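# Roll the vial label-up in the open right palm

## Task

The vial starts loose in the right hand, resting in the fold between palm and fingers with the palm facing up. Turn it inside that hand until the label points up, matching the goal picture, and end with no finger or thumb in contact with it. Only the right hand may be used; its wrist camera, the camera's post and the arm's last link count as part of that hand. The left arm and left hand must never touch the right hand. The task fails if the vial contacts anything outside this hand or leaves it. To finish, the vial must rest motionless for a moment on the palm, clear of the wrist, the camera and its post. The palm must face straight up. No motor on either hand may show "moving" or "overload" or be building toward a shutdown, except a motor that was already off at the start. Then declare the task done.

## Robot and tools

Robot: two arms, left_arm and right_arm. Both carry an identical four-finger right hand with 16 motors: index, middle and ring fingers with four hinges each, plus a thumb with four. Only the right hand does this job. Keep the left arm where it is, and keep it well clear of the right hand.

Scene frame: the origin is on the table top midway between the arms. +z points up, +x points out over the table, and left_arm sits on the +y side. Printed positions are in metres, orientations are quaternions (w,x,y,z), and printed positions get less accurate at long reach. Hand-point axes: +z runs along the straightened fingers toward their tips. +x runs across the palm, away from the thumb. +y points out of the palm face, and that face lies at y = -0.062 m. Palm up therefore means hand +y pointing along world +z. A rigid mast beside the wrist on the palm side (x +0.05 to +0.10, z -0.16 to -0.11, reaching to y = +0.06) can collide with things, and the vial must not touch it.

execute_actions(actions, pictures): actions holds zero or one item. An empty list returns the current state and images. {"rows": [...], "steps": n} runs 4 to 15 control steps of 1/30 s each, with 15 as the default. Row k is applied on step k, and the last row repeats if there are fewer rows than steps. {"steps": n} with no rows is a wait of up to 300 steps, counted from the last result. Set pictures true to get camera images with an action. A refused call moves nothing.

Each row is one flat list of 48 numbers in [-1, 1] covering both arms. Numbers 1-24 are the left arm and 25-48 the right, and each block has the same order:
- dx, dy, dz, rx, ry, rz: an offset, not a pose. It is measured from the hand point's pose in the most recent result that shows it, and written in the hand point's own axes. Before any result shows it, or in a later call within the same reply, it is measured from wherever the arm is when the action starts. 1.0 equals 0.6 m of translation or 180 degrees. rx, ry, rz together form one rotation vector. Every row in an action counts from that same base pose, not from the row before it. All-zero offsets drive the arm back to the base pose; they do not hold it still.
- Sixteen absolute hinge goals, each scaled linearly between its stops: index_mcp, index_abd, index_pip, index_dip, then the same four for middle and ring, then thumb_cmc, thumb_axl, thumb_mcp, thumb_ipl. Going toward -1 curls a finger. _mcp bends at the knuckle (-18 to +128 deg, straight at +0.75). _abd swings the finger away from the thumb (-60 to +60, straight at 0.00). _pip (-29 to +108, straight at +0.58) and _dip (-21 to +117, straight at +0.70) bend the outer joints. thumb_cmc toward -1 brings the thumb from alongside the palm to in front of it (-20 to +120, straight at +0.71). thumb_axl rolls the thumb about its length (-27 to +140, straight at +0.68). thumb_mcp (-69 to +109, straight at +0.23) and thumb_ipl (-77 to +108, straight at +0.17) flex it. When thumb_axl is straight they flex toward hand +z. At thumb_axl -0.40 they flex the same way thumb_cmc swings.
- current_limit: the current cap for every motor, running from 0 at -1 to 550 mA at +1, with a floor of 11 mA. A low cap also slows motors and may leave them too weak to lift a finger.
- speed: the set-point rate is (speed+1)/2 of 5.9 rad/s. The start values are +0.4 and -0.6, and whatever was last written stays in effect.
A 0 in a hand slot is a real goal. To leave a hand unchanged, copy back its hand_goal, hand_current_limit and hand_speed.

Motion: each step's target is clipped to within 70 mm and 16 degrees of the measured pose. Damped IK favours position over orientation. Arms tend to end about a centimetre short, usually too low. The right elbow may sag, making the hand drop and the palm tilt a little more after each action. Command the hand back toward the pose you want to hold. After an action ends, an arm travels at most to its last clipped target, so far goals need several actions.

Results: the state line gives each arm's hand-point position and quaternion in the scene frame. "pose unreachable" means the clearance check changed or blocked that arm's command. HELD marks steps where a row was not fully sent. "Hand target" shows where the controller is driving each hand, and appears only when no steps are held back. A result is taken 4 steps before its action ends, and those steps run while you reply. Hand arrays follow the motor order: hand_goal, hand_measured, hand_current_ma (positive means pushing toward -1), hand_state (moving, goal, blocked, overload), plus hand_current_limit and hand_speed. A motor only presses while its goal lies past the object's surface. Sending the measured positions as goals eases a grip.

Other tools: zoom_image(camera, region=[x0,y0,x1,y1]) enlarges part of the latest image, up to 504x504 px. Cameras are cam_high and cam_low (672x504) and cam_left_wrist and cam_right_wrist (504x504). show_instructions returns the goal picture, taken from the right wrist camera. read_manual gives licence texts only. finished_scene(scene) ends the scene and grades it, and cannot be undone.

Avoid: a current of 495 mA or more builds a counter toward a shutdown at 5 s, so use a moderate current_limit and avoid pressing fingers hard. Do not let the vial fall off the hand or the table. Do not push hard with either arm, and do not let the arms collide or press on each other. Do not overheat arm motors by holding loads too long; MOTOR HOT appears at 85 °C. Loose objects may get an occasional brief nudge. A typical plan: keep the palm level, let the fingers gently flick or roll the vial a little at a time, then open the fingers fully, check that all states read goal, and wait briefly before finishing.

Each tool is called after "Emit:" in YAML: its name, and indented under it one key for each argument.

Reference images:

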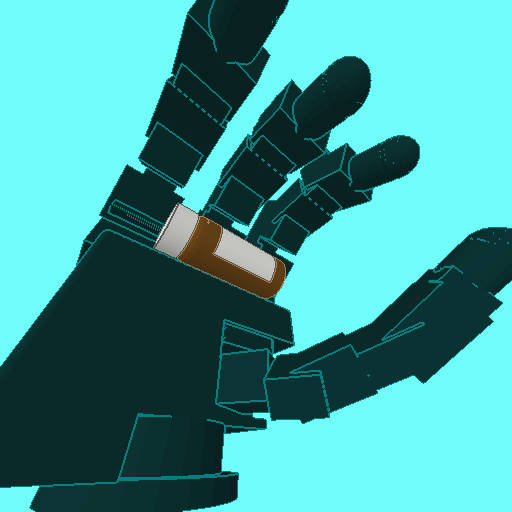

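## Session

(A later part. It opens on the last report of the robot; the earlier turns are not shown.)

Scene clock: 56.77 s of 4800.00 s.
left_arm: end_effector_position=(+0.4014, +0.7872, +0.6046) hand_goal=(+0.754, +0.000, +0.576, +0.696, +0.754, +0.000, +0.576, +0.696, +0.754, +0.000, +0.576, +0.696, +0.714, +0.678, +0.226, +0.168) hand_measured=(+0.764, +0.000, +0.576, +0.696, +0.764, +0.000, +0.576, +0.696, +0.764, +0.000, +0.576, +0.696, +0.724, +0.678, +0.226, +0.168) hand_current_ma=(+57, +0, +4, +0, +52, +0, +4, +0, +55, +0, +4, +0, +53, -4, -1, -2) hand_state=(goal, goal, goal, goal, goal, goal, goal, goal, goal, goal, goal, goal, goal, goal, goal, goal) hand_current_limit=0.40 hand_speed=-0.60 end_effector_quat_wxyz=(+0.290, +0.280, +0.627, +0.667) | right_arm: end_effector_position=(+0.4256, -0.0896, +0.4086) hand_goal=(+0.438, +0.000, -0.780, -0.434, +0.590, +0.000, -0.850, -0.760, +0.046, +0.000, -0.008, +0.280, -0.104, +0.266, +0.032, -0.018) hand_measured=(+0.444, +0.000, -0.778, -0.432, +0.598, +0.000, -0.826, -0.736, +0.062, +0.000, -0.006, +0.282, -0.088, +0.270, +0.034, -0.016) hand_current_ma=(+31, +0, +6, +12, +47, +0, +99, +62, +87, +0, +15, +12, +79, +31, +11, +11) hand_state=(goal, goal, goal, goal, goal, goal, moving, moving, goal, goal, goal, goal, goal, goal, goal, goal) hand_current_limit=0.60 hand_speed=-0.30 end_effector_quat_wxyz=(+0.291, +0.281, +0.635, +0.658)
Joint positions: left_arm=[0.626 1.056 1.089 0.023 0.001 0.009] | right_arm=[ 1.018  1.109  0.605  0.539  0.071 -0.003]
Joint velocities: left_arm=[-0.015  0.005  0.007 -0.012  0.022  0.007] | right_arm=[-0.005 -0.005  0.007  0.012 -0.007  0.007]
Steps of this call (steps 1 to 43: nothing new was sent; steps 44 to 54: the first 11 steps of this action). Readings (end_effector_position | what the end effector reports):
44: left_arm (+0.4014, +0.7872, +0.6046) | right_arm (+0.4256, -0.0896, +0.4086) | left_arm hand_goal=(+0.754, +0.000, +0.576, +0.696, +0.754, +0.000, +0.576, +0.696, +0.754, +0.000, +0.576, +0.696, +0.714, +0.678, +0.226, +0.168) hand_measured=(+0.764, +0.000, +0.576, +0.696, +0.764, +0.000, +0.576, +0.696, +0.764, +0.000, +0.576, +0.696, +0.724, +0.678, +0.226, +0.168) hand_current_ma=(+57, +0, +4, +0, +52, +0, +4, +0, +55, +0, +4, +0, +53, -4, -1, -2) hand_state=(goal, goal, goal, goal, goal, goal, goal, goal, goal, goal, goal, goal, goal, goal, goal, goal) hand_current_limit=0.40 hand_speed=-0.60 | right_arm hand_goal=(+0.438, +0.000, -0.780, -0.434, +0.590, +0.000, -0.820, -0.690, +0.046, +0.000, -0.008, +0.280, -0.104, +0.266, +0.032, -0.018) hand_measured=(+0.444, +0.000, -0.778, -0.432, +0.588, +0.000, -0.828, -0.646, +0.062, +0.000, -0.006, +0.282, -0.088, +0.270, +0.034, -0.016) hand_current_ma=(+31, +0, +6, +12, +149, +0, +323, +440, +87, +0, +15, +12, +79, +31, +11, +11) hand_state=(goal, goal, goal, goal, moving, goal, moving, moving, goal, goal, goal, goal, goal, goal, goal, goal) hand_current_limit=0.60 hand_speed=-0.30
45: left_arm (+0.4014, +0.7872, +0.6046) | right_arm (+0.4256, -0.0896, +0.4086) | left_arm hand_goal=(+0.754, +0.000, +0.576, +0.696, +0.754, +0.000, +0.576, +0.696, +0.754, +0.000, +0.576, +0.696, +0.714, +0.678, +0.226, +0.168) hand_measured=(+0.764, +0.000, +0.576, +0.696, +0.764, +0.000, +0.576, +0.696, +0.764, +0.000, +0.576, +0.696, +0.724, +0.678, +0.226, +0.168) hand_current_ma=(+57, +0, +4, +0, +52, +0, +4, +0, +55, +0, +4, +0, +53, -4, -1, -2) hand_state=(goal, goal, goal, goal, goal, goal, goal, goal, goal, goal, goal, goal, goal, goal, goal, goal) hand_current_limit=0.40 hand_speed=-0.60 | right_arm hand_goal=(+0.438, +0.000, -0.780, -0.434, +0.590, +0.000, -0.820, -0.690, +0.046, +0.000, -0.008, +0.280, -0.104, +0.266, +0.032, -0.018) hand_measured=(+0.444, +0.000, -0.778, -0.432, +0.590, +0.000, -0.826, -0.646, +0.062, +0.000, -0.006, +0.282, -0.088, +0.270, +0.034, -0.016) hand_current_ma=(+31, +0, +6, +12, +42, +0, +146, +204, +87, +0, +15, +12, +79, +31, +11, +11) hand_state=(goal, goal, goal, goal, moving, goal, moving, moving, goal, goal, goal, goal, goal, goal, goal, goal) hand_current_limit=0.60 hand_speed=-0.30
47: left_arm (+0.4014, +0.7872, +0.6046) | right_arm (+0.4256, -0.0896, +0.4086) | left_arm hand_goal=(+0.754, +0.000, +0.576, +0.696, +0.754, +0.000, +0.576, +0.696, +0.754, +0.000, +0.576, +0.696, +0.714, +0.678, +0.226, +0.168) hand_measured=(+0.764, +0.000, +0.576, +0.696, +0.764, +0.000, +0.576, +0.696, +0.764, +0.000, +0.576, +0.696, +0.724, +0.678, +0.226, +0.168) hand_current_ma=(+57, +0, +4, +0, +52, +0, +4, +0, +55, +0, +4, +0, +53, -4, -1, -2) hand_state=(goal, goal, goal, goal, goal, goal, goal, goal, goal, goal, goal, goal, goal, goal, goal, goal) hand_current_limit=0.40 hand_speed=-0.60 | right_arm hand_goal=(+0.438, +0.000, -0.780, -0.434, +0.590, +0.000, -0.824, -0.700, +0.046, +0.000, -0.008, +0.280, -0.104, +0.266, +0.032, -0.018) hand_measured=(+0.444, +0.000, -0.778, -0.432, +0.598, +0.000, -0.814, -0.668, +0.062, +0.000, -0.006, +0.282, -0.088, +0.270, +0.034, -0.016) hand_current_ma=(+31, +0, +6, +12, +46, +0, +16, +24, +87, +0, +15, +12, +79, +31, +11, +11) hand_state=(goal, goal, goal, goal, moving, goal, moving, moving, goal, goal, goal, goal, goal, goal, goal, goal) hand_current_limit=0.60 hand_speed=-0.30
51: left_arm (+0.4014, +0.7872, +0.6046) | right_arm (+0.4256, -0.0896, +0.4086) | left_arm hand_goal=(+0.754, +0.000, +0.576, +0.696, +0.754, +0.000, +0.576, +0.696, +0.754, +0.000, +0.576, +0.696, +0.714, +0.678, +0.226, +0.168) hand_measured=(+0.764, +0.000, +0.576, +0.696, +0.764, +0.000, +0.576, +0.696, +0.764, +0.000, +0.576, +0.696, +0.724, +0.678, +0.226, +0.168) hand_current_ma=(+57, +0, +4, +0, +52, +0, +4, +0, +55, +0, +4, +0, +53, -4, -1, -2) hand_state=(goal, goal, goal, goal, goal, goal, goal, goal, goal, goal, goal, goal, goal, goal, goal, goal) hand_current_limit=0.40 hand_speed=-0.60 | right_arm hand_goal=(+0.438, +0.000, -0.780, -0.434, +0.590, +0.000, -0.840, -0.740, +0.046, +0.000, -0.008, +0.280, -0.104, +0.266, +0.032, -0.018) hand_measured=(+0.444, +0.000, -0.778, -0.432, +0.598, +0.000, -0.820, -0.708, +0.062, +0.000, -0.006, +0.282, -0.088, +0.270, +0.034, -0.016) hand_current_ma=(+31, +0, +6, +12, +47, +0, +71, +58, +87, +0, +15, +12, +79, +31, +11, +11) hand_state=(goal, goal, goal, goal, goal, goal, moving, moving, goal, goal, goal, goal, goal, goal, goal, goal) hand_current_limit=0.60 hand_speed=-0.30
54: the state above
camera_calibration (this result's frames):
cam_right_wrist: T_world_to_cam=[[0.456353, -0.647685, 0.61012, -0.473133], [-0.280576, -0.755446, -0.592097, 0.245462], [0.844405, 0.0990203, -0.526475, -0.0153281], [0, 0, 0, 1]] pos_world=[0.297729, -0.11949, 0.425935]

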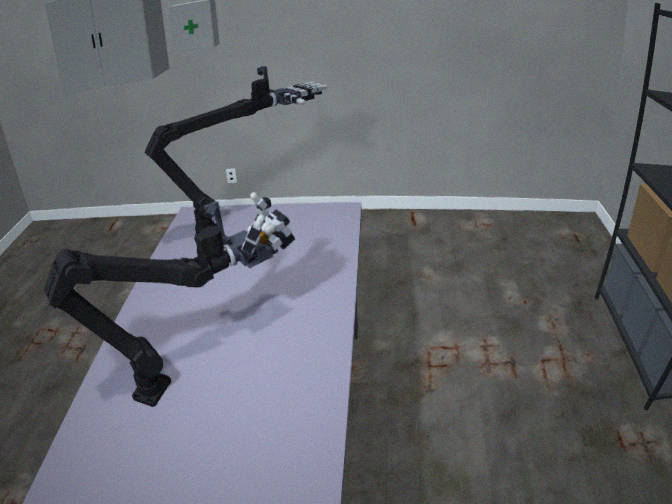

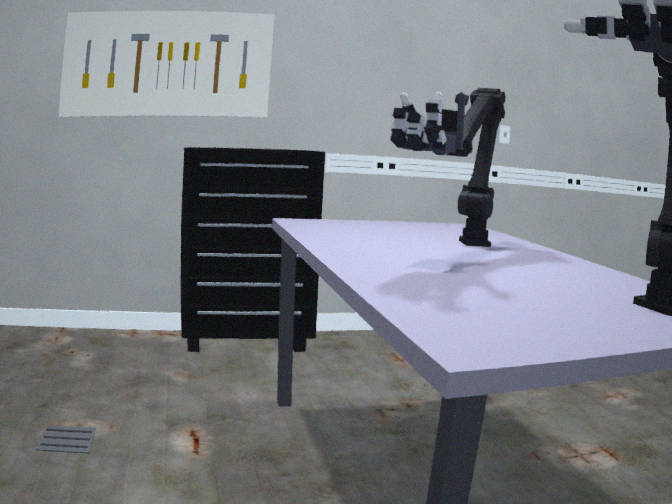

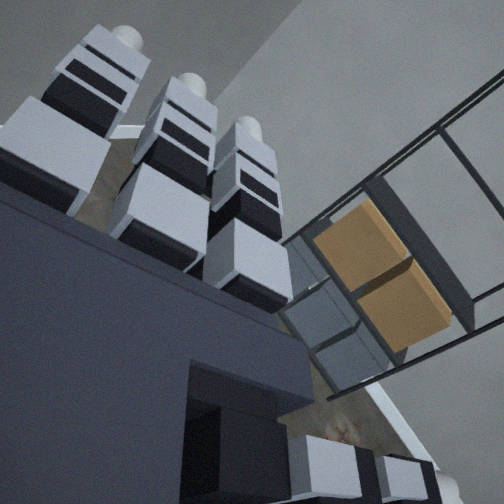

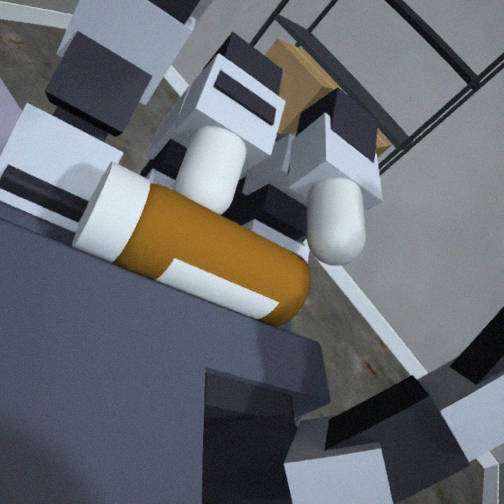

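Emit:
execute_actions:
  actions:
    - {"rows": [ [0,0.0463,-0.0099,-0.0163,0.0003,-0.0002,0.754,0,0.576,0.696,0.754,0,0.576,0.696,0.754,0,0.576,0.696,0.714,0.678,0.226,0.168,0.4,-0.6,0,0.0408,0,-0.0182,0.0006,0.0003,0.438,0,-0.78,-0.434,0.59,0,-0.775,-0.755,0.046,0,-0.008,0.28,-0.104,0.266,0.032,-0.018,0.6,-0.1], [0,0.0463,-0.0099,-0.0163,0.0003,-0.0002,0.754,0,0.576,0.696,0.754,0,0.576,0.696,0.754,0,0.576,0.696,0.714,0.678,0.226,0.168,0.4,-0.6,0,0.0408,0,-0.0182,0.0006,0.0003,0.438,0,-0.78,-0.434,0.59,0,-0.775,-0.755,0.046,0,-0.008,0.28,-0.104,0.266,0.032,-0.018,0.6,-0.1], [0,0.0463,-0.0099,-0.0163,0.0003,-0.0002,0.754,0,0.576,0.696,0.754,0,0.576,0.696,0.754,0,0.576,0.696,0.714,0.678,0.226,0.168,0.4,-0.6,0,0.0408,0,-0.0182,0.0006,0.0003,0.438,0,-0.78,-0.434,0.59,0,-0.775,-0.755,0.046,0,-0.008,0.28,-0.104,0.266,0.032,-0.018,0.6,-0.1], [0,0.0463,-0.0099,-0.0163,0.0003,-0.0002,0.754,0,0.576,0.696,0.754,0,0.576,0.696,0.754,0,0.576,0.696,0.714,0.678,0.226,0.168,0.4,-0.6,0,0.0408,0,-0.0182,0.0006,0.0003,0.438,0,-0.78,-0.434,0.59,0,-0.775,-0.48,0.046,0,-0.008,0.28,-0.104,0.266,0.032,-0.018,0.6,-0.1], [0,0.0463,-0.0099,-0.0163,0.0003,-0.0002,0.754,0,0.576,0.696,0.754,0,0.576,0.696,0.754,0,0.576,0.696,0.714,0.678,0.226,0.168,0.4,-0.6,0,0.0408,0,-0.0182,0.0006,0.0003,0.438,0,-0.78,-0.434,0.59,0,-0.775,-0.48,0.046,0,-0.008,0.28,-0.104,0.266,0.032,-0.018,0.6,-0.1], [0,0.0463,-0.0099,-0.0163,0.0003,-0.0002,0.754,0,0.576,0.696,0.754,0,0.576,0.696,0.754,0,0.576,0.696,0.714,0.678,0.226,0.168,0.4,-0.6,0,0.0408,0,-0.0182,0.0006,0.0003,0.438,0,-0.78,-0.434,0.59,0,-0.775,-0.48,0.046,0,-0.008,0.28,-0.104,0.266,0.032,-0.018,0.6,-0.1], [0,0.0463,-0.0099,-0.0163,0.0003,-0.0002,0.754,0,0.576,0.696,0.754,0,0.576,0.696,0.754,0,0.576,0.696,0.714,0.678,0.226,0.168,0.4,-0.6,0,0.0408,0,-0.0182,0.0006,0.0003,0.438,0,-0.78,-0.434,0.59,0,-0.775,-0.48,0.046,0,-0.008,0.28,-0.104,0.266,0.032,-0.018,0.6,-0.1], [0,0.0463,-0.0099,-0.0163,0.0003,-0.0002,0.754,0,0.576,0.696,0.754,0,0.576,0.696,0.754,0,0.576,0.696,0.714,0.678,0.226,0.168,0.4,-0.6,0,0.0408,0,-0.0182,0.0006,0.0003,0.438,0,-0.78,-0.434,0.59,0,-0.775,-0.48,0.046,0,-0.008,0.28,-0.104,0.266,0.032,-0.018,0.6,-0.1], [0,0.0463,-0.0099,-0.0163,0.0003,-0.0002,0.754,0,0.576,0.696,0.754,0,0.576,0.696,0.754,0,0.576,0.696,0.714,0.678,0.226,0.168,0.4,-0.6,0,0.0408,0,-0.0182,0.0006,0.0003,0.438,0,-0.78,-0.434,0.59,0,-0.775,-0.48,0.046,0,-0.008,0.28,-0.104,0.266,0.032,-0.018,0.6,-0.1], [0,0.0463,-0.0099,-0.0163,0.0003,-0.0002,0.754,0,0.576,0.696,0.754,0,0.576,0.696,0.754,0,0.576,0.696,0.714,0.678,0.226,0.168,0.4,-0.6,0,0.0408,0,-0.0182,0.0006,0.0003,0.438,0,-0.78,-0.434,0.59,0,-0.80,-0.48,0.046,0,-0.008,0.28,-0.104,0.266,0.032,-0.018,0.6,-0.1], [0,0.0463,-0.0099,-0.0163,0.0003,-0.0002,0.754,0,0.576,0.696,0.754,0,0.576,0.696,0.754,0,0.576,0.696,0.714,0.678,0.226,0.168,0.4,-0.6,0,0.0408,0,-0.0182,0.0006,0.0003,0.438,0,-0.78,-0.434,0.59,0,-0.825,-0.48,0.046,0,-0.008,0.28,-0.104,0.266,0.032,-0.018,0.6,-0.1], [0,0.0463,-0.0099,-0.0163,0.0003,-0.0002,0.754,0,0.576,0.696,0.754,0,0.576,0.696,0.754,0,0.576,0.696,0.714,0.678,0.226,0.168,0.4,-0.6,0,0.0408,0,-0.0182,0.0006,0.0003,0.438,0,-0.78,-0.434,0.59,0,-0.845,-0.48,0.046,0,-0.008,0.28,-0.104,0.266,0.032,-0.018,0.6,-0.1], [0,0.0463,-0.0099,-0.0163,0.0003,-0.0002,0.754,0,0.576,0.696,0.754,0,0.576,0.696,0.754,0,0.576,0.696,0.714,0.678,0.226,0.168,0.4,-0.6,0,0.0408,0,-0.0182,0.0006,0.0003,0.438,0,-0.78,-0.434,0.59,0,-0.86,-0.48,0.046,0,-0.008,0.28,-0.104,0.266,0.032,-0.018,0.6,-0.1], [0,0.0463,-0.0099,-0.0163,0.0003,-0.0002,0.754,0,0.576,0.696,0.754,0,0.576,0.696,0.754,0,0.576,0.696,0.714,0.678,0.226,0.168,0.4,-0.6,0,0.0408,0,-0.0182,0.0006,0.0003,0.438,0,-0.78,-0.434,0.59,0,-0.87,-0.48,0.046,0,-0.008,0.28,-0.104,0.266,0.032,-0.018,0.6,-0.1], [0,0.0463,-0.0099,-0.0163,0.0003,-0.0002,0.754,0,0.576,0.696,0.754,0,0.576,0.696,0.754,0,0.576,0.696,0.714,0.678,0.226,0.168,0.4,-0.6,0,0.0408,0,-0.0182,0.0006,0.0003,0.438,0,-0.78,-0.434,0.59,0,-0.88,-0.48,0.046,0,-0.008,0.28,-0.104,0.266,0.032,-0.018,0.6,-0.1] ], "steps": 15}

Emit:
execute_actions:
  actions:
    - {"steps": 9}
  pictures: true

Scene clock: 59.23 s of 4800.00 s.
left_arm: end_effector_position=(+0.4014, +0.7872, +0.6046) hand_goal=(+0.754, +0.000, +0.576, +0.696, +0.754, +0.000, +0.576, +0.696, +0.754, +0.000, +0.576, +0.696, +0.714, +0.678, +0.226, +0.168) hand_measured=(+0.764, +0.000, +0.576, +0.696, +0.764, +0.000, +0.576, +0.696, +0.764, +0.000, +0.576, +0.696, +0.724, +0.678, +0.226, +0.168) hand_current_ma=(+57, +0, +4, +0, +52, +0, +4, +0, +55, +0, +4, +0, +53, -4, -1, -2) hand_state=(goal, goal, goal, goal, goal, goal, goal, goal, goal, goal, goal, goal, goal, goal, goal, goal) hand_current_limit=0.40 hand_speed=-0.60 end_effector_quat_wxyz=(+0.290, +0.280, +0.627, +0.667) | right_arm: end_effector_position=(+0.4256, -0.0896, +0.4086) hand_goal=(+0.438, +0.000, -0.780, -0.434, +0.590, +0.000, -0.824, -0.480, +0.046, +0.000, -0.008, +0.280, -0.104, +0.266, +0.032, -0.018) hand_measured=(+0.444, +0.000, -0.778, -0.432, +0.598, +0.000, -0.780, -0.510, +0.062, +0.000, -0.006, +0.282, -0.088, +0.270, +0.034, -0.016) hand_current_ma=(+31, +0, +6, +12, +48, +0, +61, +13, +87, +0, +15, +12, +79, +31, +11, +11) hand_state=(goal, goal, goal, goal, goal, goal, moving, moving, goal, goal, goal, goal, goal, goal, goal, goal) hand_current_limit=0.60 hand_speed=-0.10 end_effector_quat_wxyz=(+0.291, +0.281, +0.635, +0.658)
Joint positions: left_arm=[0.626 1.056 1.089 0.023 0.001 0.009] | right_arm=[ 1.018  1.109  0.605  0.539  0.071 -0.003]
Joint velocities: left_arm=[ 0.005  0.005  0.002 -0.002 -0.051 -0.022] | right_arm=[-0.015 -0.015 -0.017 -0.007  0.066  0.007]
Off your previous action's commanded pose (left_arm): 0.028 m, 3 deg at its last step (step 4 of this call).
Off your previous action's commanded pose (right_arm): 0.024 m, 3 deg at its last step (step 4 of this call).
Steps of this call (steps 1 to 4: the last 4 steps of your previous action; steps 5 to 63: nothing new was sent; steps 64 to 74: the first 11 steps of this action). Readings (end_effector_position | what the end effector reports):
64: left_arm (+0.4014, +0.7872, +0.6046) | right_arm (+0.4256, -0.0896, +0.4086) | left_arm hand_goal=(+0.754, +0.000, +0.576, +0.696, +0.754, +0.000, +0.576, +0.696, +0.754, +0.000, +0.576, +0.696, +0.714, +0.678, +0.226, +0.168) hand_measured=(+0.764, +0.000, +0.576, +0.696, +0.764, +0.000, +0.576, +0.696, +0.764, +0.000, +0.576, +0.696, +0.724, +0.678, +0.226, +0.168) hand_current_ma=(+57, +0, +4, +0, +52, +0, +4, +0, +55, +0, +4, +0, +53, -4, -1, -2) hand_state=(goal, goal, goal, goal, goal, goal, goal, goal, goal, goal, goal, goal, goal, goal, goal, goal) hand_current_limit=0.40 hand_speed=-0.60 | right_arm hand_goal=(+0.438, +0.000, -0.780, -0.434, +0.590, +0.000, -0.774, -0.754, +0.046, +0.000, -0.008, +0.280, -0.104, +0.266, +0.032, -0.018) hand_measured=(+0.444, +0.000, -0.778, -0.432, +0.598, +0.000, -0.832, -0.752, +0.062, +0.000, -0.006, +0.282, -0.088, +0.270, +0.034, -0.016) hand_current_ma=(+31, +0, +6, +12, +48, +0, +90, +42, +87, +0, +15, +12, +79, +31, +11, +11) hand_state=(goal, goal, goal, goal, goal, goal, moving, moving, goal, goal, goal, goal, goal, goal, goal, goal) hand_current_limit=0.60 hand_speed=-0.10
65: left_arm (+0.4014, +0.7872, +0.6046) | right_arm (+0.4256, -0.0896, +0.4086) | left_arm hand_goal=(+0.754, +0.000, +0.576, +0.696, +0.754, +0.000, +0.576, +0.696, +0.754, +0.000, +0.576, +0.696, +0.714, +0.678, +0.226, +0.168) hand_measured=(+0.764, +0.000, +0.576, +0.696, +0.764, +0.000, +0.576, +0.696, +0.764, +0.000, +0.576, +0.696, +0.724, +0.678, +0.226, +0.168) hand_current_ma=(+57, +0, +4, +0, +52, +0, +4, +0, +55, +0, +4, +0, +53, -4, -1, -2) hand_state=(goal, goal, goal, goal, goal, goal, goal, goal, goal, goal, goal, goal, goal, goal, goal, goal) hand_current_limit=0.40 hand_speed=-0.60 | right_arm hand_goal=(+0.438, +0.000, -0.780, -0.434, +0.590, +0.000, -0.774, -0.754, +0.046, +0.000, -0.008, +0.280, -0.104, +0.266, +0.032, -0.018) hand_measured=(+0.444, +0.000, -0.778, -0.432, +0.598, +0.000, -0.828, -0.752, +0.062, +0.000, -0.006, +0.282, -0.088, +0.270, +0.034, -0.016) hand_current_ma=(+31, +0, +6, +12, +48, +0, -146, +8, +87, +0, +15, +12, +79, +31, +11, +11) hand_state=(goal, goal, goal, goal, goal, goal, moving, moving, goal, goal, goal, goal, goal, goal, goal, goal) hand_current_limit=0.60 hand_speed=-0.10
67: left_arm (+0.4014, +0.7872, +0.6046) | right_arm (+0.4256, -0.0896, +0.4086) | left_arm hand_goal=(+0.754, +0.000, +0.576, +0.696, +0.754, +0.000, +0.576, +0.696, +0.754, +0.000, +0.576, +0.696, +0.714, +0.678, +0.226, +0.168) hand_measured=(+0.764, +0.000, +0.576, +0.696, +0.764, +0.000, +0.576, +0.696, +0.764, +0.000, +0.576, +0.696, +0.724, +0.678, +0.226, +0.168) hand_current_ma=(+57, +0, +4, +0, +52, +0, +4, +0, +55, +0, +4, +0, +53, -4, -1, -2) hand_state=(goal, goal, goal, goal, goal, goal, goal, goal, goal, goal, goal, goal, goal, goal, goal, goal) hand_current_limit=0.40 hand_speed=-0.60 | right_arm hand_goal=(+0.438, +0.000, -0.780, -0.434, +0.590, +0.000, -0.774, -0.480, +0.046, +0.000, -0.008, +0.280, -0.104, +0.266, +0.032, -0.018) hand_measured=(+0.444, +0.000, -0.778, -0.432, +0.598, +0.000, -0.782, -0.752, +0.062, +0.000, -0.006, +0.282, -0.088, +0.270, +0.034, -0.016) hand_current_ma=(+31, +0, +6, +12, +48, +0, +0, +11, +87, +0, +15, +12, +79, +31, +11, +11) hand_state=(goal, goal, goal, goal, goal, goal, moving, moving, goal, goal, goal, goal, goal, goal, goal, goal) hand_current_limit=0.60 hand_speed=-0.10
71: left_arm (+0.4014, +0.7872, +0.6046) | right_arm (+0.4256, -0.0896, +0.4086) | left_arm hand_goal=(+0.754, +0.000, +0.576, +0.696, +0.754, +0.000, +0.576, +0.696, +0.754, +0.000, +0.576, +0.696, +0.714, +0.678, +0.226, +0.168) hand_measured=(+0.764, +0.000, +0.576, +0.696, +0.764, +0.000, +0.576, +0.696, +0.764, +0.000, +0.576, +0.696, +0.724, +0.678, +0.226, +0.168) hand_current_ma=(+57, +0, +4, +0, +52, +0, +4, +0, +55, +0, +4, +0, +53, -4, -1, -2) hand_state=(goal, goal, goal, goal, goal, goal, goal, goal, goal, goal, goal, goal, goal, goal, goal, goal) hand_current_limit=0.40 hand_speed=-0.60 | right_arm hand_goal=(+0.438, +0.000, -0.780, -0.434, +0.590, +0.000, -0.774, -0.480, +0.046, +0.000, -0.008, +0.280, -0.104, +0.266, +0.032, -0.018) hand_measured=(+0.444, +0.000, -0.778, -0.432, +0.598, +0.000, -0.778, -0.630, +0.062, +0.000, -0.006, +0.282, -0.088, +0.270, +0.034, -0.016) hand_current_ma=(+31, +0, +6, +12, +48, +0, -22, -48, +87, +0, +15, +12, +79, +31, +11, +11) hand_state=(goal, goal, goal, goal, goal, goal, goal, moving, goal, goal, goal, goal, goal, goal, goal, goal) hand_current_limit=0.60 hand_speed=-0.10
74: the state above

Scene clock: 59.53 s of 4800.00 s.
left_arm: end_effector_position=(+0.4014, +0.7872, +0.6046) hand_goal=(+0.754, +0.000, +0.576, +0.696, +0.754, +0.000, +0.576, +0.696, +0.754, +0.000, +0.576, +0.696, +0.714, +0.678, +0.226, +0.168) hand_measured=(+0.764, +0.000, +0.576, +0.696, +0.764, +0.000, +0.576, +0.696, +0.764, +0.000, +0.576, +0.696, +0.724, +0.678, +0.226, +0.168) hand_current_ma=(+57, +0, +4, +0, +52, +0, +4, +0, +55, +0, +4, +0, +53, -4, -1, -2) hand_state=(goal, goal, goal, goal, goal, goal, goal, goal, goal, goal, goal, goal, goal, goal, goal, goal) hand_current_limit=0.40 hand_speed=-0.60 end_effector_quat_wxyz=(+0.290, +0.280, +0.627, +0.667) | right_arm: end_effector_position=(+0.4256, -0.0896, +0.4086) hand_goal=(+0.438, +0.000, -0.780, -0.434, +0.590, +0.000, -0.880, -0.480, +0.046, +0.000, -0.008, +0.280, -0.104, +0.266, +0.032, -0.018) hand_measured=(+0.444, +0.000, -0.778, -0.432, +0.600, +0.000, -0.866, -0.482, +0.062, +0.000, -0.006, +0.282, -0.088, +0.270, +0.034, -0.016) hand_current_ma=(+31, +0, +6, +12, +50, +0, +72, -6, +87, +0, +15, +12, +79, +31, +11, +11) hand_state=(goal, goal, goal, goal, goal, goal, goal, goal, goal, goal, goal, goal, goal, goal, goal, goal) hand_current_limit=0.60 hand_speed=-0.10 end_effector_quat_wxyz=(+0.291, +0.281, +0.635, +0.658)
Joint positions: left_arm=[0.626 1.056 1.089 0.023 0.001 0.009] | right_arm=[ 1.018  1.109  0.605  0.539  0.071 -0.003]
Joint velocities: left_arm=[ 0.005 -0.005 -0.007 -0.017 -0.081 -0.007] | right_arm=[ 0.005 -0.005 -0.007  0.012  0.051  0.022]
Hand target (left_arm): +0.395, +0.782, +0.631; +0.296, +0.271, +0.610, +0.683
Hand target (right_arm): +0.425, -0.091, +0.433; +0.298, +0.272, +0.617, +0.676
Off the commanded pose (left_arm): 0.028 m, 3 deg.
Off the commanded pose (right_arm): 0.024 m, 3 deg.
Kept back: nothing.
Steps of this call (steps 1 to 4: the last 4 steps of your previous action; steps 5 to 9: nothing new was sent). Readings (end_effector_position | what the end effector reports):
1: left_arm (+0.4014, +0.7872, +0.6046) | right_arm (+0.4256, -0.0896, +0.4086) | left_arm hand_goal=(+0.754, +0.000, +0.576, +0.696, +0.754, +0.000, +0.576, +0.696, +0.754, +0.000, +0.576, +0.696, +0.714, +0.678, +0.226, +0.168) hand_measured=(+0.764, +0.000, +0.576, +0.696, +0.764, +0.000, +0.576, +0.696, +0.764, +0.000, +0.576, +0.696, +0.724, +0.678, +0.226, +0.168) hand_current_ma=(+57, +0, +4, +0, +52, +0, +4, +0, +55, +0, +4, +0, +53, -4, -1, -2) hand_state=(goal, goal, goal, goal, goal, goal, goal, goal, goal, goal, goal, goal, goal, goal, goal, goal) hand_current_limit=0.40 hand_speed=-0.60 | right_arm hand_goal=(+0.438, +0.000, -0.780, -0.434, +0.590, +0.000, -0.844, -0.480, +0.046, +0.000, -0.008, +0.280, -0.104, +0.266, +0.032, -0.018) hand_measured=(+0.444, +0.000, -0.778, -0.432, +0.598, +0.000, -0.794, -0.492, +0.062, +0.000, -0.006, +0.282, -0.088, +0.270, +0.034, -0.016) hand_current_ma=(+31, +0, +6, +12, +48, +0, +47, -2, +87, +0, +15, +12, +79, +31, +11, +11) hand_state=(goal, goal, goal, goal, goal, goal, moving, moving, goal, goal, goal, goal, goal, goal, goal, goal) hand_current_limit=0.60 hand_speed=-0.10
2: left_arm (+0.4014, +0.7872, +0.6046) | right_arm (+0.4256, -0.0896, +0.4086) | left_arm hand_goal=(+0.754, +0.000, +0.576, +0.696, +0.754, +0.000, +0.576, +0.696, +0.754, +0.000, +0.576, +0.696, +0.714, +0.678, +0.226, +0.168) hand_measured=(+0.764, +0.000, +0.576, +0.696, +0.764, +0.000, +0.576, +0.696, +0.764, +0.000, +0.576, +0.696, +0.724, +0.678, +0.226, +0.168) hand_current_ma=(+57, +0, +4, +0, +52, +0, +4, +0, +55, +0, +4, +0, +53, -4, -1, -2) hand_state=(goal, goal, goal, goal, goal, goal, goal, goal, goal, goal, goal, goal, goal, goal, goal, goal) hand_current_limit=0.40 hand_speed=-0.60 | right_arm hand_goal=(+0.438, +0.000, -0.780, -0.434, +0.590, +0.000, -0.860, -0.480, +0.046, +0.000, -0.008, +0.280, -0.104, +0.266, +0.032, -0.018) hand_measured=(+0.444, +0.000, -0.778, -0.432, +0.598, +0.000, -0.814, -0.486, +0.062, +0.000, -0.006, +0.282, -0.088, +0.270, +0.034, -0.016) hand_current_ma=(+31, +0, +6, +12, +48, +0, +31, -15, +87, +0, +15, +12, +79, +31, +11, +11) hand_state=(goal, goal, goal, goal, goal, goal, moving, moving, goal, goal, goal, goal, goal, goal, goal, goal) hand_current_limit=0.60 hand_speed=-0.10
4: left_arm (+0.4014, +0.7872, +0.6046) | right_arm (+0.4256, -0.0896, +0.4086) | left_arm hand_goal=(+0.754, +0.000, +0.576, +0.696, +0.754, +0.000, +0.576, +0.696, +0.754, +0.000, +0.576, +0.696, +0.714, +0.678, +0.226, +0.168) hand_measured=(+0.764, +0.000, +0.576, +0.696, +0.764, +0.000, +0.576, +0.696, +0.764, +0.000, +0.576, +0.696, +0.724, +0.678, +0.226, +0.168) hand_current_ma=(+57, +0, +4, +0, +52, +0, +4, +0, +55, +0, +4, +0, +53, -4, -1, -2) hand_state=(goal, goal, goal, goal, goal, goal, goal, goal, goal, goal, goal, goal, goal, goal, goal, goal) hand_current_limit=0.40 hand_speed=-0.60 | right_arm hand_goal=(+0.438, +0.000, -0.780, -0.434, +0.590, +0.000, -0.880, -0.480, +0.046, +0.000, -0.008, +0.280, -0.104, +0.266, +0.032, -0.018) hand_measured=(+0.444, +0.000, -0.778, -0.432, +0.598, +0.000, -0.850, -0.484, +0.062, +0.000, -0.006, +0.282, -0.088, +0.270, +0.034, -0.016) hand_current_ma=(+31, +0, +6, +12, +48, +0, +11, -22, +87, +0, +15, +12, +79, +31, +11, +11) hand_state=(goal, goal, goal, goal, goal, goal, moving, goal, goal, goal, goal, goal, goal, goal, goal, goal) hand_current_limit=0.60 hand_speed=-0.10
8: left_arm (+0.4014, +0.7872, +0.6046) | right_arm (+0.4256, -0.0896, +0.4086) | left_arm hand_goal=(+0.754, +0.000, +0.576, +0.696, +0.754, +0.000, +0.576, +0.696, +0.754, +0.000, +0.576, +0.696, +0.714, +0.678, +0.226, +0.168) hand_measured=(+0.764, +0.000, +0.576, +0.696, +0.764, +0.000, +0.576, +0.696, +0.764, +0.000, +0.576, +0.696, +0.724, +0.678, +0.226, +0.168) hand_current_ma=(+57, +0, +4, +0, +52, +0, +4, +0, +55, +0, +4, +0, +53, -4, -1, -2) hand_state=(goal, goal, goal, goal, goal, goal, goal, goal, goal, goal, goal, goal, goal, goal, goal, goal) hand_current_limit=0.40 hand_speed=-0.60 | right_arm hand_goal=(+0.438, +0.000, -0.780, -0.434, +0.590, +0.000, -0.880, -0.480, +0.046, +0.000, -0.008, +0.280, -0.104, +0.266, +0.032, -0.018) hand_measured=(+0.444, +0.000, -0.778, -0.432, +0.600, +0.000, -0.866, -0.482, +0.062, +0.000, -0.006, +0.282, -0.088, +0.270, +0.034, -0.016) hand_current_ma=(+31, +0, +6, +12, +50, +0, +72, -6, +87, +0, +15, +12, +79, +31, +11, +11) hand_state=(goal, goal, goal, goal, goal, goal, goal, goal, goal, goal, goal, goal, goal, goal, goal, goal) hand_current_limit=0.60 hand_speed=-0.10
9: the state above
camera_calibration (this result's frames):
cam_right_wrist: T_world_to_cam=[[0.456353, -0.647685, 0.61012, -0.473133], [-0.280576, -0.755446, -0.592097, 0.245462], [0.844405, 0.0990203, -0.526475, -0.0153281], [0, 0, 0, 1]] pos_world=[0.297729, -0.11949, 0.425935]

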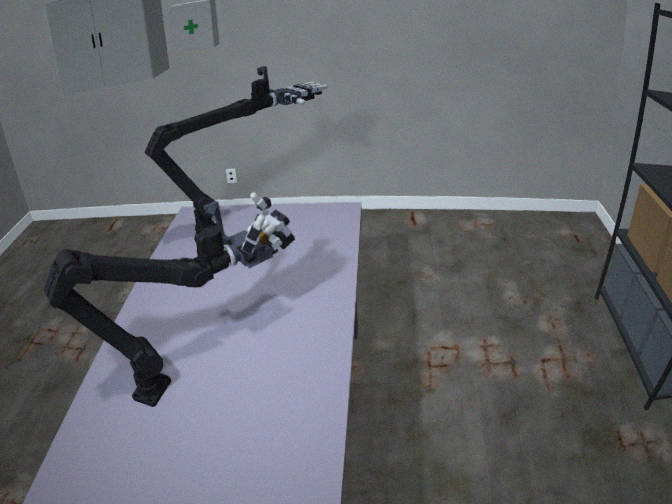

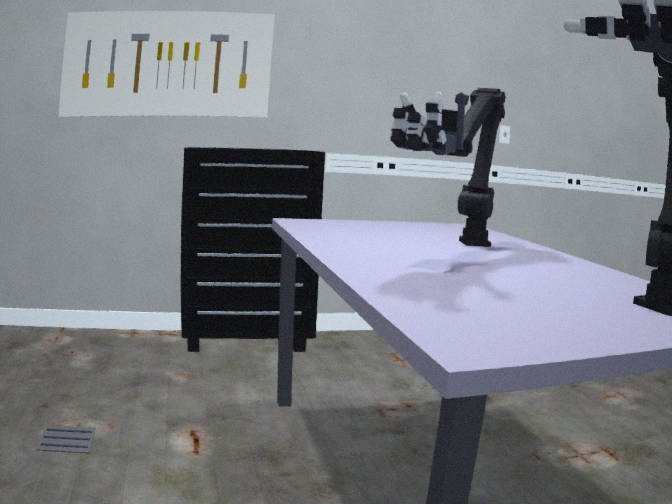

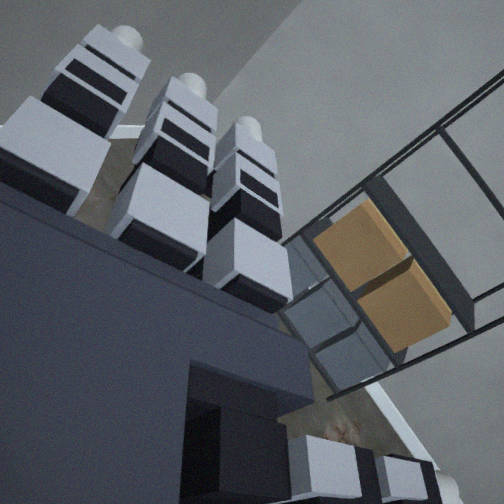

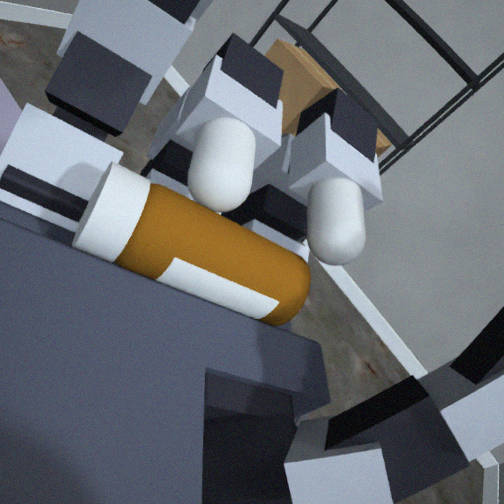

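Emit:
execute_actions:
  actions:
    - {"rows": [ [0,0.0463,-0.0099,-0.0163,0.0003,-0.0002,0.754,0,0.576,0.696,0.754,0,0.576,0.696,0.754,0,0.576,0.696,0.714,0.678,0.226,0.168,0.4,-0.6,0,0.0408,0,-0.0182,0.0006,0.0003,0.438,0,-0.78,-0.434,0.6,0,-0.882,-0.5,0.046,0,-0.008,0.28,-0.104,0.266,0.032,-0.018,0.6,-0.1], [0,0.0463,-0.0099,-0.0163,0.0003,-0.0002,0.754,0,0.576,0.696,0.754,0,0.576,0.696,0.754,0,0.576,0.696,0.714,0.678,0.226,0.168,0.4,-0.6,0,0.0408,0,-0.0182,0.0006,0.0003,0.438,0,-0.78,-0.434,0.609,0,-0.884,-0.517,0.046,0,-0.008,0.28,-0.104,0.266,0.032,-0.018,0.6,-0.1], [0,0.0463,-0.0099,-0.0163,0.0003,-0.0002,0.754,0,0.576,0.696,0.754,0,0.576,0.696,0.754,0,0.576,0.696,0.714,0.678,0.226,0.168,0.4,-0.6,0,0.0408,0,-0.0182,0.0006,0.0003,0.438,0,-0.78,-0.434,0.618,0,-0.885,-0.533,0.046,0,-0.008,0.28,-0.104,0.266,0.032,-0.018,0.6,-0.1], [0,0.0463,-0.0099,-0.0163,0.0003,-0.0002,0.754,0,0.576,0.696,0.754,0,0.576,0.696,0.754,0,0.576,0.696,0.714,0.678,0.226,0.168,0.4,-0.6,0,0.0408,0,-0.0182,0.0006,0.0003,0.438,0,-0.78,-0.434,0.626,0,-0.886,-0.548,0.046,0,-0.008,0.28,-0.104,0.266,0.032,-0.018,0.6,-0.1], [0,0.0463,-0.0099,-0.0163,0.0003,-0.0002,0.754,0,0.576,0.696,0.754,0,0.576,0.696,0.754,0,0.576,0.696,0.714,0.678,0.226,0.168,0.4,-0.6,0,0.0408,0,-0.0182,0.0006,0.0003,0.438,0,-0.78,-0.434,0.633,0,-0.887,-0.565,0.046,0,-0.008,0.28,-0.104,0.266,0.032,-0.018,0.6,-0.1], [0,0.0463,-0.0099,-0.0163,0.0003,-0.0002,0.754,0,0.576,0.696,0.754,0,0.576,0.696,0.754,0,0.576,0.696,0.714,0.678,0.226,0.168,0.4,-0.6,0,0.0408,0,-0.0182,0.0006,0.0003,0.438,0,-0.78,-0.434,0.64,0,-0.888,-0.581,0.046,0,-0.008,0.28,-0.104,0.266,0.032,-0.018,0.6,-0.1], [0,0.0463,-0.0099,-0.0163,0.0003,-0.0002,0.754,0,0.576,0.696,0.754,0,0.576,0.696,0.754,0,0.576,0.696,0.714,0.678,0.226,0.168,0.4,-0.6,0,0.0408,0,-0.0182,0.0006,0.0003,0.438,0,-0.78,-0.434,0.646,0,-0.889,-0.598,0.046,0,-0.008,0.28,-0.104,0.266,0.032,-0.018,0.6,-0.1], [0,0.0463,-0.0099,-0.0163,0.0003,-0.0002,0.754,0,0.576,0.696,0.754,0,0.576,0.696,0.754,0,0.576,0.696,0.714,0.678,0.226,0.168,0.4,-0.6,0,0.0408,0,-0.0182,0.0006,0.0003,0.438,0,-0.78,-0.434,0.651,0,-0.89,-0.617,0.046,0,-0.008,0.28,-0.104,0.266,0.032,-0.018,0.6,-0.1], [0,0.0463,-0.0099,-0.0163,0.0003,-0.0002,0.754,0,0.576,0.696,0.754,0,0.576,0.696,0.754,0,0.576,0.696,0.714,0.678,0.226,0.168,0.4,-0.6,0,0.0408,0,-0.0182,0.0006,0.0003,0.438,0,-0.78,-0.434,0.656,0,-0.892,-0.636,0.046,0,-0.008,0.28,-0.104,0.266,0.032,-0.018,0.6,-0.1], [0,0.0463,-0.0099,-0.0163,0.0003,-0.0002,0.754,0,0.576,0.696,0.754,0,0.576,0.696,0.754,0,0.576,0.696,0.714,0.678,0.226,0.168,0.4,-0.6,0,0.0408,0,-0.0182,0.0006,0.0003,0.438,0,-0.78,-0.434,0.66,0,-0.894,-0.655,0.046,0,-0.008,0.28,-0.104,0.266,0.032,-0.018,0.6,-0.1], [0,0.0463,-0.0099,-0.0163,0.0003,-0.0002,0.754,0,0.576,0.696,0.754,0,0.576,0.696,0.754,0,0.576,0.696,0.714,0.678,0.226,0.168,0.4,-0.6,0,0.0408,0,-0.0182,0.0006,0.0003,0.438,0,-0.78,-0.434,0.663,0,-0.897,-0.672,0.046,0,-0.008,0.28,-0.104,0.266,0.032,-0.018,0.6,-0.1], [0,0.0463,-0.0099,-0.0163,0.0003,-0.0002,0.754,0,0.576,0.696,0.754,0,0.576,0.696,0.754,0,0.576,0.696,0.714,0.678,0.226,0.168,0.4,-0.6,0,0.0408,0,-0.0182,0.0006,0.0003,0.438,0,-0.78,-0.434,0.665,0,-0.9,-0.688,0.046,0,-0.008,0.28,-0.104,0.266,0.032,-0.018,0.6,-0.1], [0,0.0463,-0.0099,-0.0163,0.0003,-0.0002,0.754,0,0.576,0.696,0.754,0,0.576,0.696,0.754,0,0.576,0.696,0.714,0.678,0.226,0.168,0.4,-0.6,0,0.0408,0,-0.0182,0.0006,0.0003,0.438,0,-0.78,-0.434,0.667,0,-0.903,-0.702,0.046,0,-0.008,0.28,-0.104,0.266,0.032,-0.018,0.6,-0.1] ], "steps": 13}

Emit:
execute_actions:
  actions:
    - {"steps": 9}
  pictures: true

Scene clock: 61.47 s of 4800.00 s.
left_arm: end_effector_position=(+0.4014, +0.7872, +0.6046) hand_goal=(+0.754, +0.000, +0.576, +0.696, +0.754, +0.000, +0.576, +0.696, +0.754, +0.000, +0.576, +0.696, +0.714, +0.678, +0.226, +0.168) hand_measured=(+0.764, +0.000, +0.576, +0.696, +0.764, +0.000, +0.576, +0.696, +0.764, +0.000, +0.576, +0.696, +0.724, +0.678, +0.226, +0.168) hand_current_ma=(+57, +0, +4, +0, +52, +0, +4, +0, +55, +0, +4, +0, +53, -4, -1, -2) hand_state=(goal, goal, goal, goal, goal, goal, goal, goal, goal, goal, goal, goal, goal, goal, goal, goal) hand_current_limit=0.40 hand_speed=-0.60 end_effector_quat_wxyz=(+0.290, +0.280, +0.627, +0.667) | right_arm: end_effector_position=(+0.4256, -0.0896, +0.4086) hand_goal=(+0.438, +0.000, -0.780, -0.434, +0.656, +0.000, -0.892, -0.636, +0.046, +0.000, -0.008, +0.280, -0.104, +0.266, +0.032, -0.018) hand_measured=(+0.444, +0.000, -0.778, -0.432, +0.652, +0.000, -0.868, -0.576, +0.062, +0.000, -0.006, +0.282, -0.088, +0.270, +0.034, -0.016) hand_current_ma=(+31, +0, +6, +12, +35, +0, +107, +100, +87, +0, +15, +12, +79, +31, +11, +11) hand_state=(goal, goal, goal, goal, moving, goal, moving, moving, goal, goal, goal, goal, goal, goal, goal, goal) hand_current_limit=0.60 hand_speed=-0.10 end_effector_quat_wxyz=(+0.291, +0.281, +0.635, +0.658)
Joint positions: left_arm=[0.626 1.056 1.089 0.023 0.001 0.009] | right_arm=[ 1.018  1.109  0.605  0.539  0.071 -0.003]
Joint velocities: left_arm=[ 0.005  0.005  0.007 -0.002 -0.007 -0.007] | right_arm=[-0.005 -0.015 -0.002 -0.012 -0.037 -0.007]
Steps of this call (steps 1 to 49: nothing new was sent; steps 50 to 58: the first 9 steps of this action). Readings (end_effector_position | what the end effector reports):
50: left_arm (+0.4014, +0.7872, +0.6046) | right_arm (+0.4256, -0.0896, +0.4086) | left_arm hand_goal=(+0.754, +0.000, +0.576, +0.696, +0.754, +0.000, +0.576, +0.696, +0.754, +0.000, +0.576, +0.696, +0.714, +0.678, +0.226, +0.168) hand_measured=(+0.764, +0.000, +0.576, +0.696, +0.764, +0.000, +0.576, +0.696, +0.764, +0.000, +0.576, +0.696, +0.724, +0.678, +0.226, +0.168) hand_current_ma=(+57, +0, +4, +0, +52, +0, +4, +0, +55, +0, +4, +0, +53, -4, -1, -2) hand_state=(goal, goal, goal, goal, goal, goal, goal, goal, goal, goal, goal, goal, goal, goal, goal, goal) hand_current_limit=0.40 hand_speed=-0.60 | right_arm hand_goal=(+0.438, +0.000, -0.780, -0.434, +0.600, +0.000, -0.882, -0.500, +0.046, +0.000, -0.008, +0.280, -0.104, +0.266, +0.032, -0.018) hand_measured=(+0.444, +0.000, -0.778, -0.432, +0.600, +0.000, -0.866, -0.482, +0.062, +0.000, -0.006, +0.282, -0.088, +0.270, +0.034, -0.016) hand_current_ma=(+31, +0, +6, +12, +50, +0, +72, -6, +87, +0, +15, +12, +79, +31, +11, +11) hand_state=(goal, goal, goal, goal, moving, goal, moving, moving, goal, goal, goal, goal, goal, goal, goal, goal) hand_current_limit=0.60 hand_speed=-0.10
51: left_arm (+0.4014, +0.7872, +0.6046) | right_arm (+0.4256, -0.0896, +0.4086) | left_arm hand_goal=(+0.754, +0.000, +0.576, +0.696, +0.754, +0.000, +0.576, +0.696, +0.754, +0.000, +0.576, +0.696, +0.714, +0.678, +0.226, +0.168) hand_measured=(+0.764, +0.000, +0.576, +0.696, +0.764, +0.000, +0.576, +0.696, +0.764, +0.000, +0.576, +0.696, +0.724, +0.678, +0.226, +0.168) hand_current_ma=(+57, +0, +4, +0, +52, +0, +4, +0, +55, +0, +4, +0, +53, -4, -1, -2) hand_state=(goal, goal, goal, goal, goal, goal, goal, goal, goal, goal, goal, goal, goal, goal, goal, goal) hand_current_limit=0.40 hand_speed=-0.60 | right_arm hand_goal=(+0.438, +0.000, -0.780, -0.434, +0.610, +0.000, -0.884, -0.516, +0.046, +0.000, -0.008, +0.280, -0.104, +0.266, +0.032, -0.018) hand_measured=(+0.444, +0.000, -0.778, -0.432, +0.600, +0.000, -0.866, -0.482, +0.062, +0.000, -0.006, +0.282, -0.088, +0.270, +0.034, -0.016) hand_current_ma=(+31, +0, +6, +12, +22, +0, +81, +74, +87, +0, +15, +12, +79, +31, +11, +11) hand_state=(goal, goal, goal, goal, moving, goal, moving, moving, goal, goal, goal, goal, goal, goal, goal, goal) hand_current_limit=0.60 hand_speed=-0.10
53: left_arm (+0.4014, +0.7872, +0.6046) | right_arm (+0.4256, -0.0896, +0.4086) | left_arm hand_goal=(+0.754, +0.000, +0.576, +0.696, +0.754, +0.000, +0.576, +0.696, +0.754, +0.000, +0.576, +0.696, +0.714, +0.678, +0.226, +0.168) hand_measured=(+0.764, +0.000, +0.576, +0.696, +0.764, +0.000, +0.576, +0.696, +0.764, +0.000, +0.576, +0.696, +0.724, +0.678, +0.226, +0.168) hand_current_ma=(+57, +0, +4, +0, +52, +0, +4, +0, +55, +0, +4, +0, +53, -4, -1, -2) hand_state=(goal, goal, goal, goal, goal, goal, goal, goal, goal, goal, goal, goal, goal, goal, goal, goal) hand_current_limit=0.40 hand_speed=-0.60 | right_arm hand_goal=(+0.438, +0.000, -0.780, -0.434, +0.626, +0.000, -0.886, -0.548, +0.046, +0.000, -0.008, +0.280, -0.104, +0.266, +0.032, -0.018) hand_measured=(+0.444, +0.000, -0.778, -0.432, +0.614, +0.000, -0.866, -0.498, +0.062, +0.000, -0.006, +0.282, -0.088, +0.270, +0.034, -0.016) hand_current_ma=(+31, +0, +6, +12, +28, +0, +87, +97, +87, +0, +15, +12, +79, +31, +11, +11) hand_state=(goal, goal, goal, goal, moving, goal, moving, moving, goal, goal, goal, goal, goal, goal, goal, goal) hand_current_limit=0.60 hand_speed=-0.10
57: left_arm (+0.4014, +0.7872, +0.6046) | right_arm (+0.4256, -0.0896, +0.4086) | left_arm hand_goal=(+0.754, +0.000, +0.576, +0.696, +0.754, +0.000, +0.576, +0.696, +0.754, +0.000, +0.576, +0.696, +0.714, +0.678, +0.226, +0.168) hand_measured=(+0.764, +0.000, +0.576, +0.696, +0.764, +0.000, +0.576, +0.696, +0.764, +0.000, +0.576, +0.696, +0.724, +0.678, +0.226, +0.168) hand_current_ma=(+57, +0, +4, +0, +52, +0, +4, +0, +55, +0, +4, +0, +53, -4, -1, -2) hand_state=(goal, goal, goal, goal, goal, goal, goal, goal, goal, goal, goal, goal, goal, goal, goal, goal) hand_current_limit=0.40 hand_speed=-0.60 | right_arm hand_goal=(+0.438, +0.000, -0.780, -0.434, +0.652, +0.000, -0.890, -0.616, +0.046, +0.000, -0.008, +0.280, -0.104, +0.266, +0.032, -0.018) hand_measured=(+0.444, +0.000, -0.778, -0.432, +0.644, +0.000, -0.868, -0.558, +0.062, +0.000, -0.006, +0.282, -0.088, +0.270, +0.034, -0.016) hand_current_ma=(+31, +0, +6, +12, +36, +0, +100, +103, +87, +0, +15, +12, +79, +31, +11, +11) hand_state=(goal, goal, goal, goal, moving, goal, moving, moving, goal, goal, goal, goal, goal, goal, goal, goal) hand_current_limit=0.60 hand_speed=-0.10
58: the state above

Scene clock: 61.77 s of 4800.00 s.
left_arm: end_effector_position=(+0.4014, +0.7872, +0.6046) hand_goal=(+0.754, +0.000, +0.576, +0.696, +0.754, +0.000, +0.576, +0.696, +0.754, +0.000, +0.576, +0.696, +0.714, +0.678, +0.226, +0.168) hand_measured=(+0.764, +0.000, +0.576, +0.696, +0.764, +0.000, +0.576, +0.696, +0.764, +0.000, +0.576, +0.696, +0.724, +0.678, +0.226, +0.168) hand_current_ma=(+57, +0, +4, +0, +52, +0, +4, +0, +55, +0, +4, +0, +53, -4, -1, -2) hand_state=(goal, goal, goal, goal, goal, goal, goal, goal, goal, goal, goal, goal, goal, goal, goal, goal) hand_current_limit=0.40 hand_speed=-0.60 end_effector_quat_wxyz=(+0.290, +0.280, +0.627, +0.667) | right_arm: end_effector_position=(+0.4256, -0.0896, +0.4086) hand_goal=(+0.438, +0.000, -0.780, -0.434, +0.668, +0.000, -0.902, -0.702, +0.046, +0.000, -0.008, +0.280, -0.104, +0.266, +0.032, -0.018) hand_measured=(+0.444, +0.000, -0.778, -0.432, +0.676, +0.000, -0.884, -0.690, +0.062, +0.000, -0.006, +0.282, -0.088, +0.270, +0.034, -0.016) hand_current_ma=(+31, +0, +6, +12, +43, +0, +88, +56, +87, +0, +15, +12, +79, +31, +11, +11) hand_state=(goal, goal, goal, goal, goal, goal, goal, goal, goal, goal, goal, goal, goal, goal, goal, goal) hand_current_limit=0.60 hand_speed=-0.10 end_effector_quat_wxyz=(+0.291, +0.281, +0.635, +0.658)
Joint positions: left_arm=[0.626 1.056 1.089 0.023 0.001 0.009] | right_arm=[ 1.018  1.109  0.605  0.539  0.071 -0.003]
Joint velocities: left_arm=[-0.005  0.005  0.007 -0.012 -0.081  0.081] | right_arm=[ 0.005  0.005  0.007  0.002  0.051 -0.022]
Hand target (left_arm): +0.395, +0.782, +0.631; +0.296, +0.271, +0.610, +0.683
Hand target (right_arm): +0.425, -0.091, +0.433; +0.298, +0.272, +0.617, +0.676
Off the commanded pose (left_arm): 0.028 m, 3 deg.
Off the commanded pose (right_arm): 0.024 m, 3 deg.
Kept back: nothing.
Steps of this call (steps 1 to 4: the last 4 steps of your previous action; steps 5 to 9: nothing new was sent). Readings (end_effector_position | what the end effector reports):
1: left_arm (+0.4014, +0.7872, +0.6046) | right_arm (+0.4256, -0.0896, +0.4086) | left_arm hand_goal=(+0.754, +0.000, +0.576, +0.696, +0.754, +0.000, +0.576, +0.696, +0.754, +0.000, +0.576, +0.696, +0.714, +0.678, +0.226, +0.168) hand_measured=(+0.764, +0.000, +0.576, +0.696, +0.764, +0.000, +0.576, +0.696, +0.764, +0.000, +0.576, +0.696, +0.724, +0.678, +0.226, +0.168) hand_current_ma=(+57, +0, +4, +0, +52, +0, +4, +0, +55, +0, +4, +0, +53, -4, -1, -2) hand_state=(goal, goal, goal, goal, goal, goal, goal, goal, goal, goal, goal, goal, goal, goal, goal, goal) hand_current_limit=0.40 hand_speed=-0.60 | right_arm hand_goal=(+0.438, +0.000, -0.780, -0.434, +0.660, +0.000, -0.894, -0.654, +0.046, +0.000, -0.008, +0.280, -0.104, +0.266, +0.032, -0.018) hand_measured=(+0.444, +0.000, -0.778, -0.432, +0.658, +0.000, -0.870, -0.594, +0.062, +0.000, -0.006, +0.282, -0.088, +0.270, +0.034, -0.016) hand_current_ma=(+31, +0, +6, +12, +42, +0, +111, +104, +87, +0, +15, +12, +79, +31, +11, +11) hand_state=(goal, goal, goal, goal, moving, goal, moving, moving, goal, goal, goal, goal, goal, goal, goal, goal) hand_current_limit=0.60 hand_speed=-0.10
2: left_arm (+0.4014, +0.7872, +0.6046) | right_arm (+0.4256, -0.0896, +0.4086) | left_arm hand_goal=(+0.754, +0.000, +0.576, +0.696, +0.754, +0.000, +0.576, +0.696, +0.754, +0.000, +0.576, +0.696, +0.714, +0.678, +0.226, +0.168) hand_measured=(+0.764, +0.000, +0.576, +0.696, +0.764, +0.000, +0.576, +0.696, +0.764, +0.000, +0.576, +0.696, +0.724, +0.678, +0.226, +0.168) hand_current_ma=(+57, +0, +4, +0, +52, +0, +4, +0, +55, +0, +4, +0, +53, -4, -1, -2) hand_state=(goal, goal, goal, goal, goal, goal, goal, goal, goal, goal, goal, goal, goal, goal, goal, goal) hand_current_limit=0.40 hand_speed=-0.60 | right_arm hand_goal=(+0.438, +0.000, -0.780, -0.434, +0.664, +0.000, -0.896, -0.672, +0.046, +0.000, -0.008, +0.280, -0.104, +0.266, +0.032, -0.018) hand_measured=(+0.444, +0.000, -0.778, -0.432, +0.662, +0.000, -0.870, -0.612, +0.062, +0.000, -0.006, +0.282, -0.088, +0.270, +0.034, -0.016) hand_current_ma=(+31, +0, +6, +12, +42, +0, +115, +97, +87, +0, +15, +12, +79, +31, +11, +11) hand_state=(goal, goal, goal, goal, moving, goal, moving, moving, goal, goal, goal, goal, goal, goal, goal, goal) hand_current_limit=0.60 hand_speed=-0.10
4: left_arm (+0.4014, +0.7872, +0.6046) | right_arm (+0.4256, -0.0896, +0.4086) | left_arm hand_goal=(+0.754, +0.000, +0.576, +0.696, +0.754, +0.000, +0.576, +0.696, +0.754, +0.000, +0.576, +0.696, +0.714, +0.678, +0.226, +0.168) hand_measured=(+0.764, +0.000, +0.576, +0.696, +0.764, +0.000, +0.576, +0.696, +0.764, +0.000, +0.576, +0.696, +0.724, +0.678, +0.226, +0.168) hand_current_ma=(+57, +0, +4, +0, +52, +0, +4, +0, +55, +0, +4, +0, +53, -4, -1, -2) hand_state=(goal, goal, goal, goal, goal, goal, goal, goal, goal, goal, goal, goal, goal, goal, goal, goal) hand_current_limit=0.40 hand_speed=-0.60 | right_arm hand_goal=(+0.438, +0.000, -0.780, -0.434, +0.668, +0.000, -0.902, -0.702, +0.046, +0.000, -0.008, +0.280, -0.104, +0.266, +0.032, -0.018) hand_measured=(+0.444, +0.000, -0.778, -0.432, +0.670, +0.000, -0.874, -0.650, +0.062, +0.000, -0.006, +0.282, -0.088, +0.270, +0.034, -0.016) hand_current_ma=(+31, +0, +6, +12, +46, +0, +106, +79, +87, +0, +15, +12, +79, +31, +11, +11) hand_state=(goal, goal, goal, goal, moving, goal, moving, moving, goal, goal, goal, goal, goal, goal, goal, goal) hand_current_limit=0.60 hand_speed=-0.10
8: left_arm (+0.4014, +0.7872, +0.6046) | right_arm (+0.4256, -0.0896, +0.4086) | left_arm hand_goal=(+0.754, +0.000, +0.576, +0.696, +0.754, +0.000, +0.576, +0.696, +0.754, +0.000, +0.576, +0.696, +0.714, +0.678, +0.226, +0.168) hand_measured=(+0.764, +0.000, +0.576, +0.696, +0.764, +0.000, +0.576, +0.696, +0.764, +0.000, +0.576, +0.696, +0.724, +0.678, +0.226, +0.168) hand_current_ma=(+57, +0, +4, +0, +52, +0, +4, +0, +55, +0, +4, +0, +53, -4, -1, -2) hand_state=(goal, goal, goal, goal, goal, goal, goal, goal, goal, goal, goal, goal, goal, goal, goal, goal) hand_current_limit=0.40 hand_speed=-0.60 | right_arm hand_goal=(+0.438, +0.000, -0.780, -0.434, +0.668, +0.000, -0.902, -0.702, +0.046, +0.000, -0.008, +0.280, -0.104, +0.266, +0.032, -0.018) hand_measured=(+0.444, +0.000, -0.778, -0.432, +0.676, +0.000, -0.884, -0.690, +0.062, +0.000, -0.006, +0.282, -0.088, +0.270, +0.034, -0.016) hand_current_ma=(+31, +0, +6, +12, +43, +0, +88, +56, +87, +0, +15, +12, +79, +31, +11, +11) hand_state=(goal, goal, goal, goal, goal, goal, goal, moving, goal, goal, goal, goal, goal, goal, goal, goal) hand_current_limit=0.60 hand_speed=-0.10
9: the state above
camera_calibration (this result's frames):
cam_right_wrist: T_world_to_cam=[[0.456353, -0.647685, 0.61012, -0.473133], [-0.280576, -0.755446, -0.592097, 0.245462], [0.844405, 0.0990203, -0.526475, -0.0153281], [0, 0, 0, 1]] pos_world=[0.297729, -0.11949, 0.425935]

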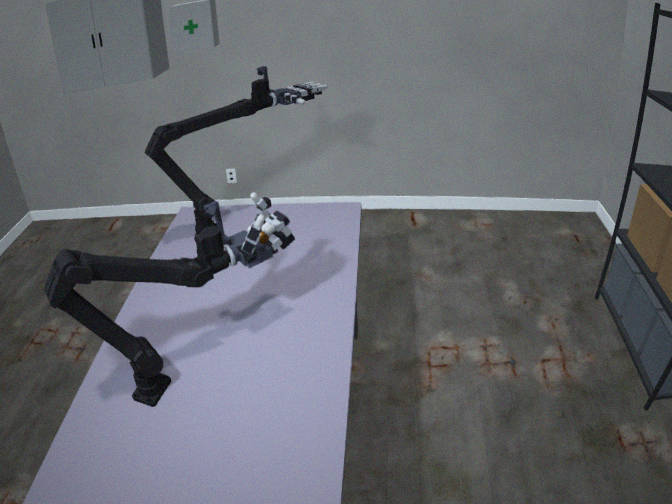

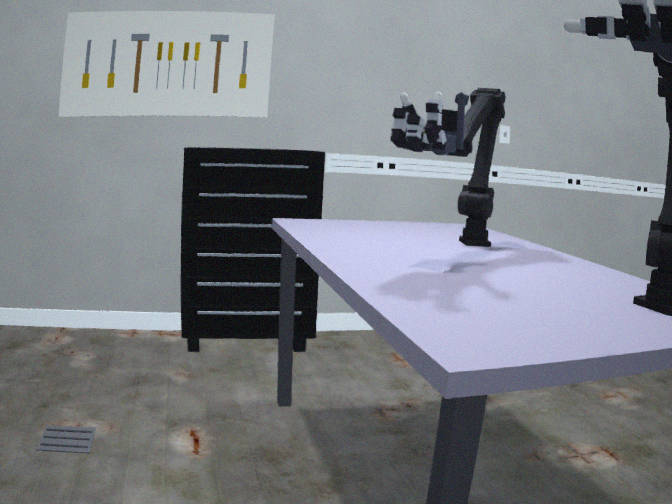

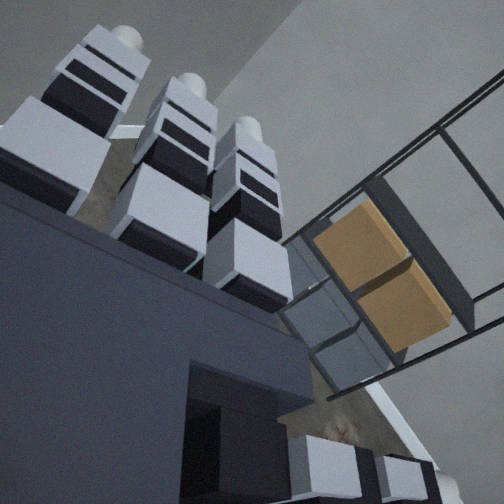

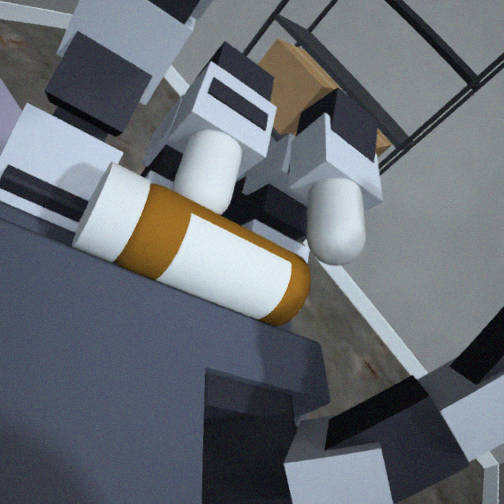

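Emit:
zoom_image:
  camera: "cam_right_wrist"
  region: [60, 140, 330, 340]

Region (60, 140, 330, 340) of cam_right_wrist's 504x504 image, scaled by 1.867, with more detail than that image has; it fills the top 373 rows of this view, and the rest is white.

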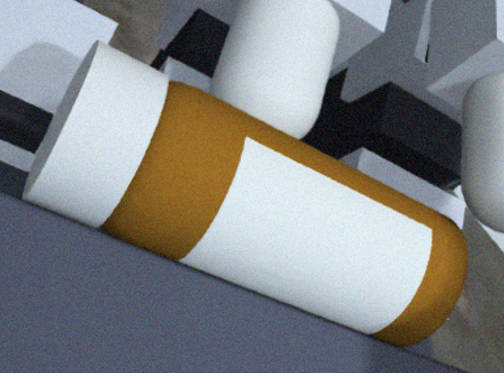

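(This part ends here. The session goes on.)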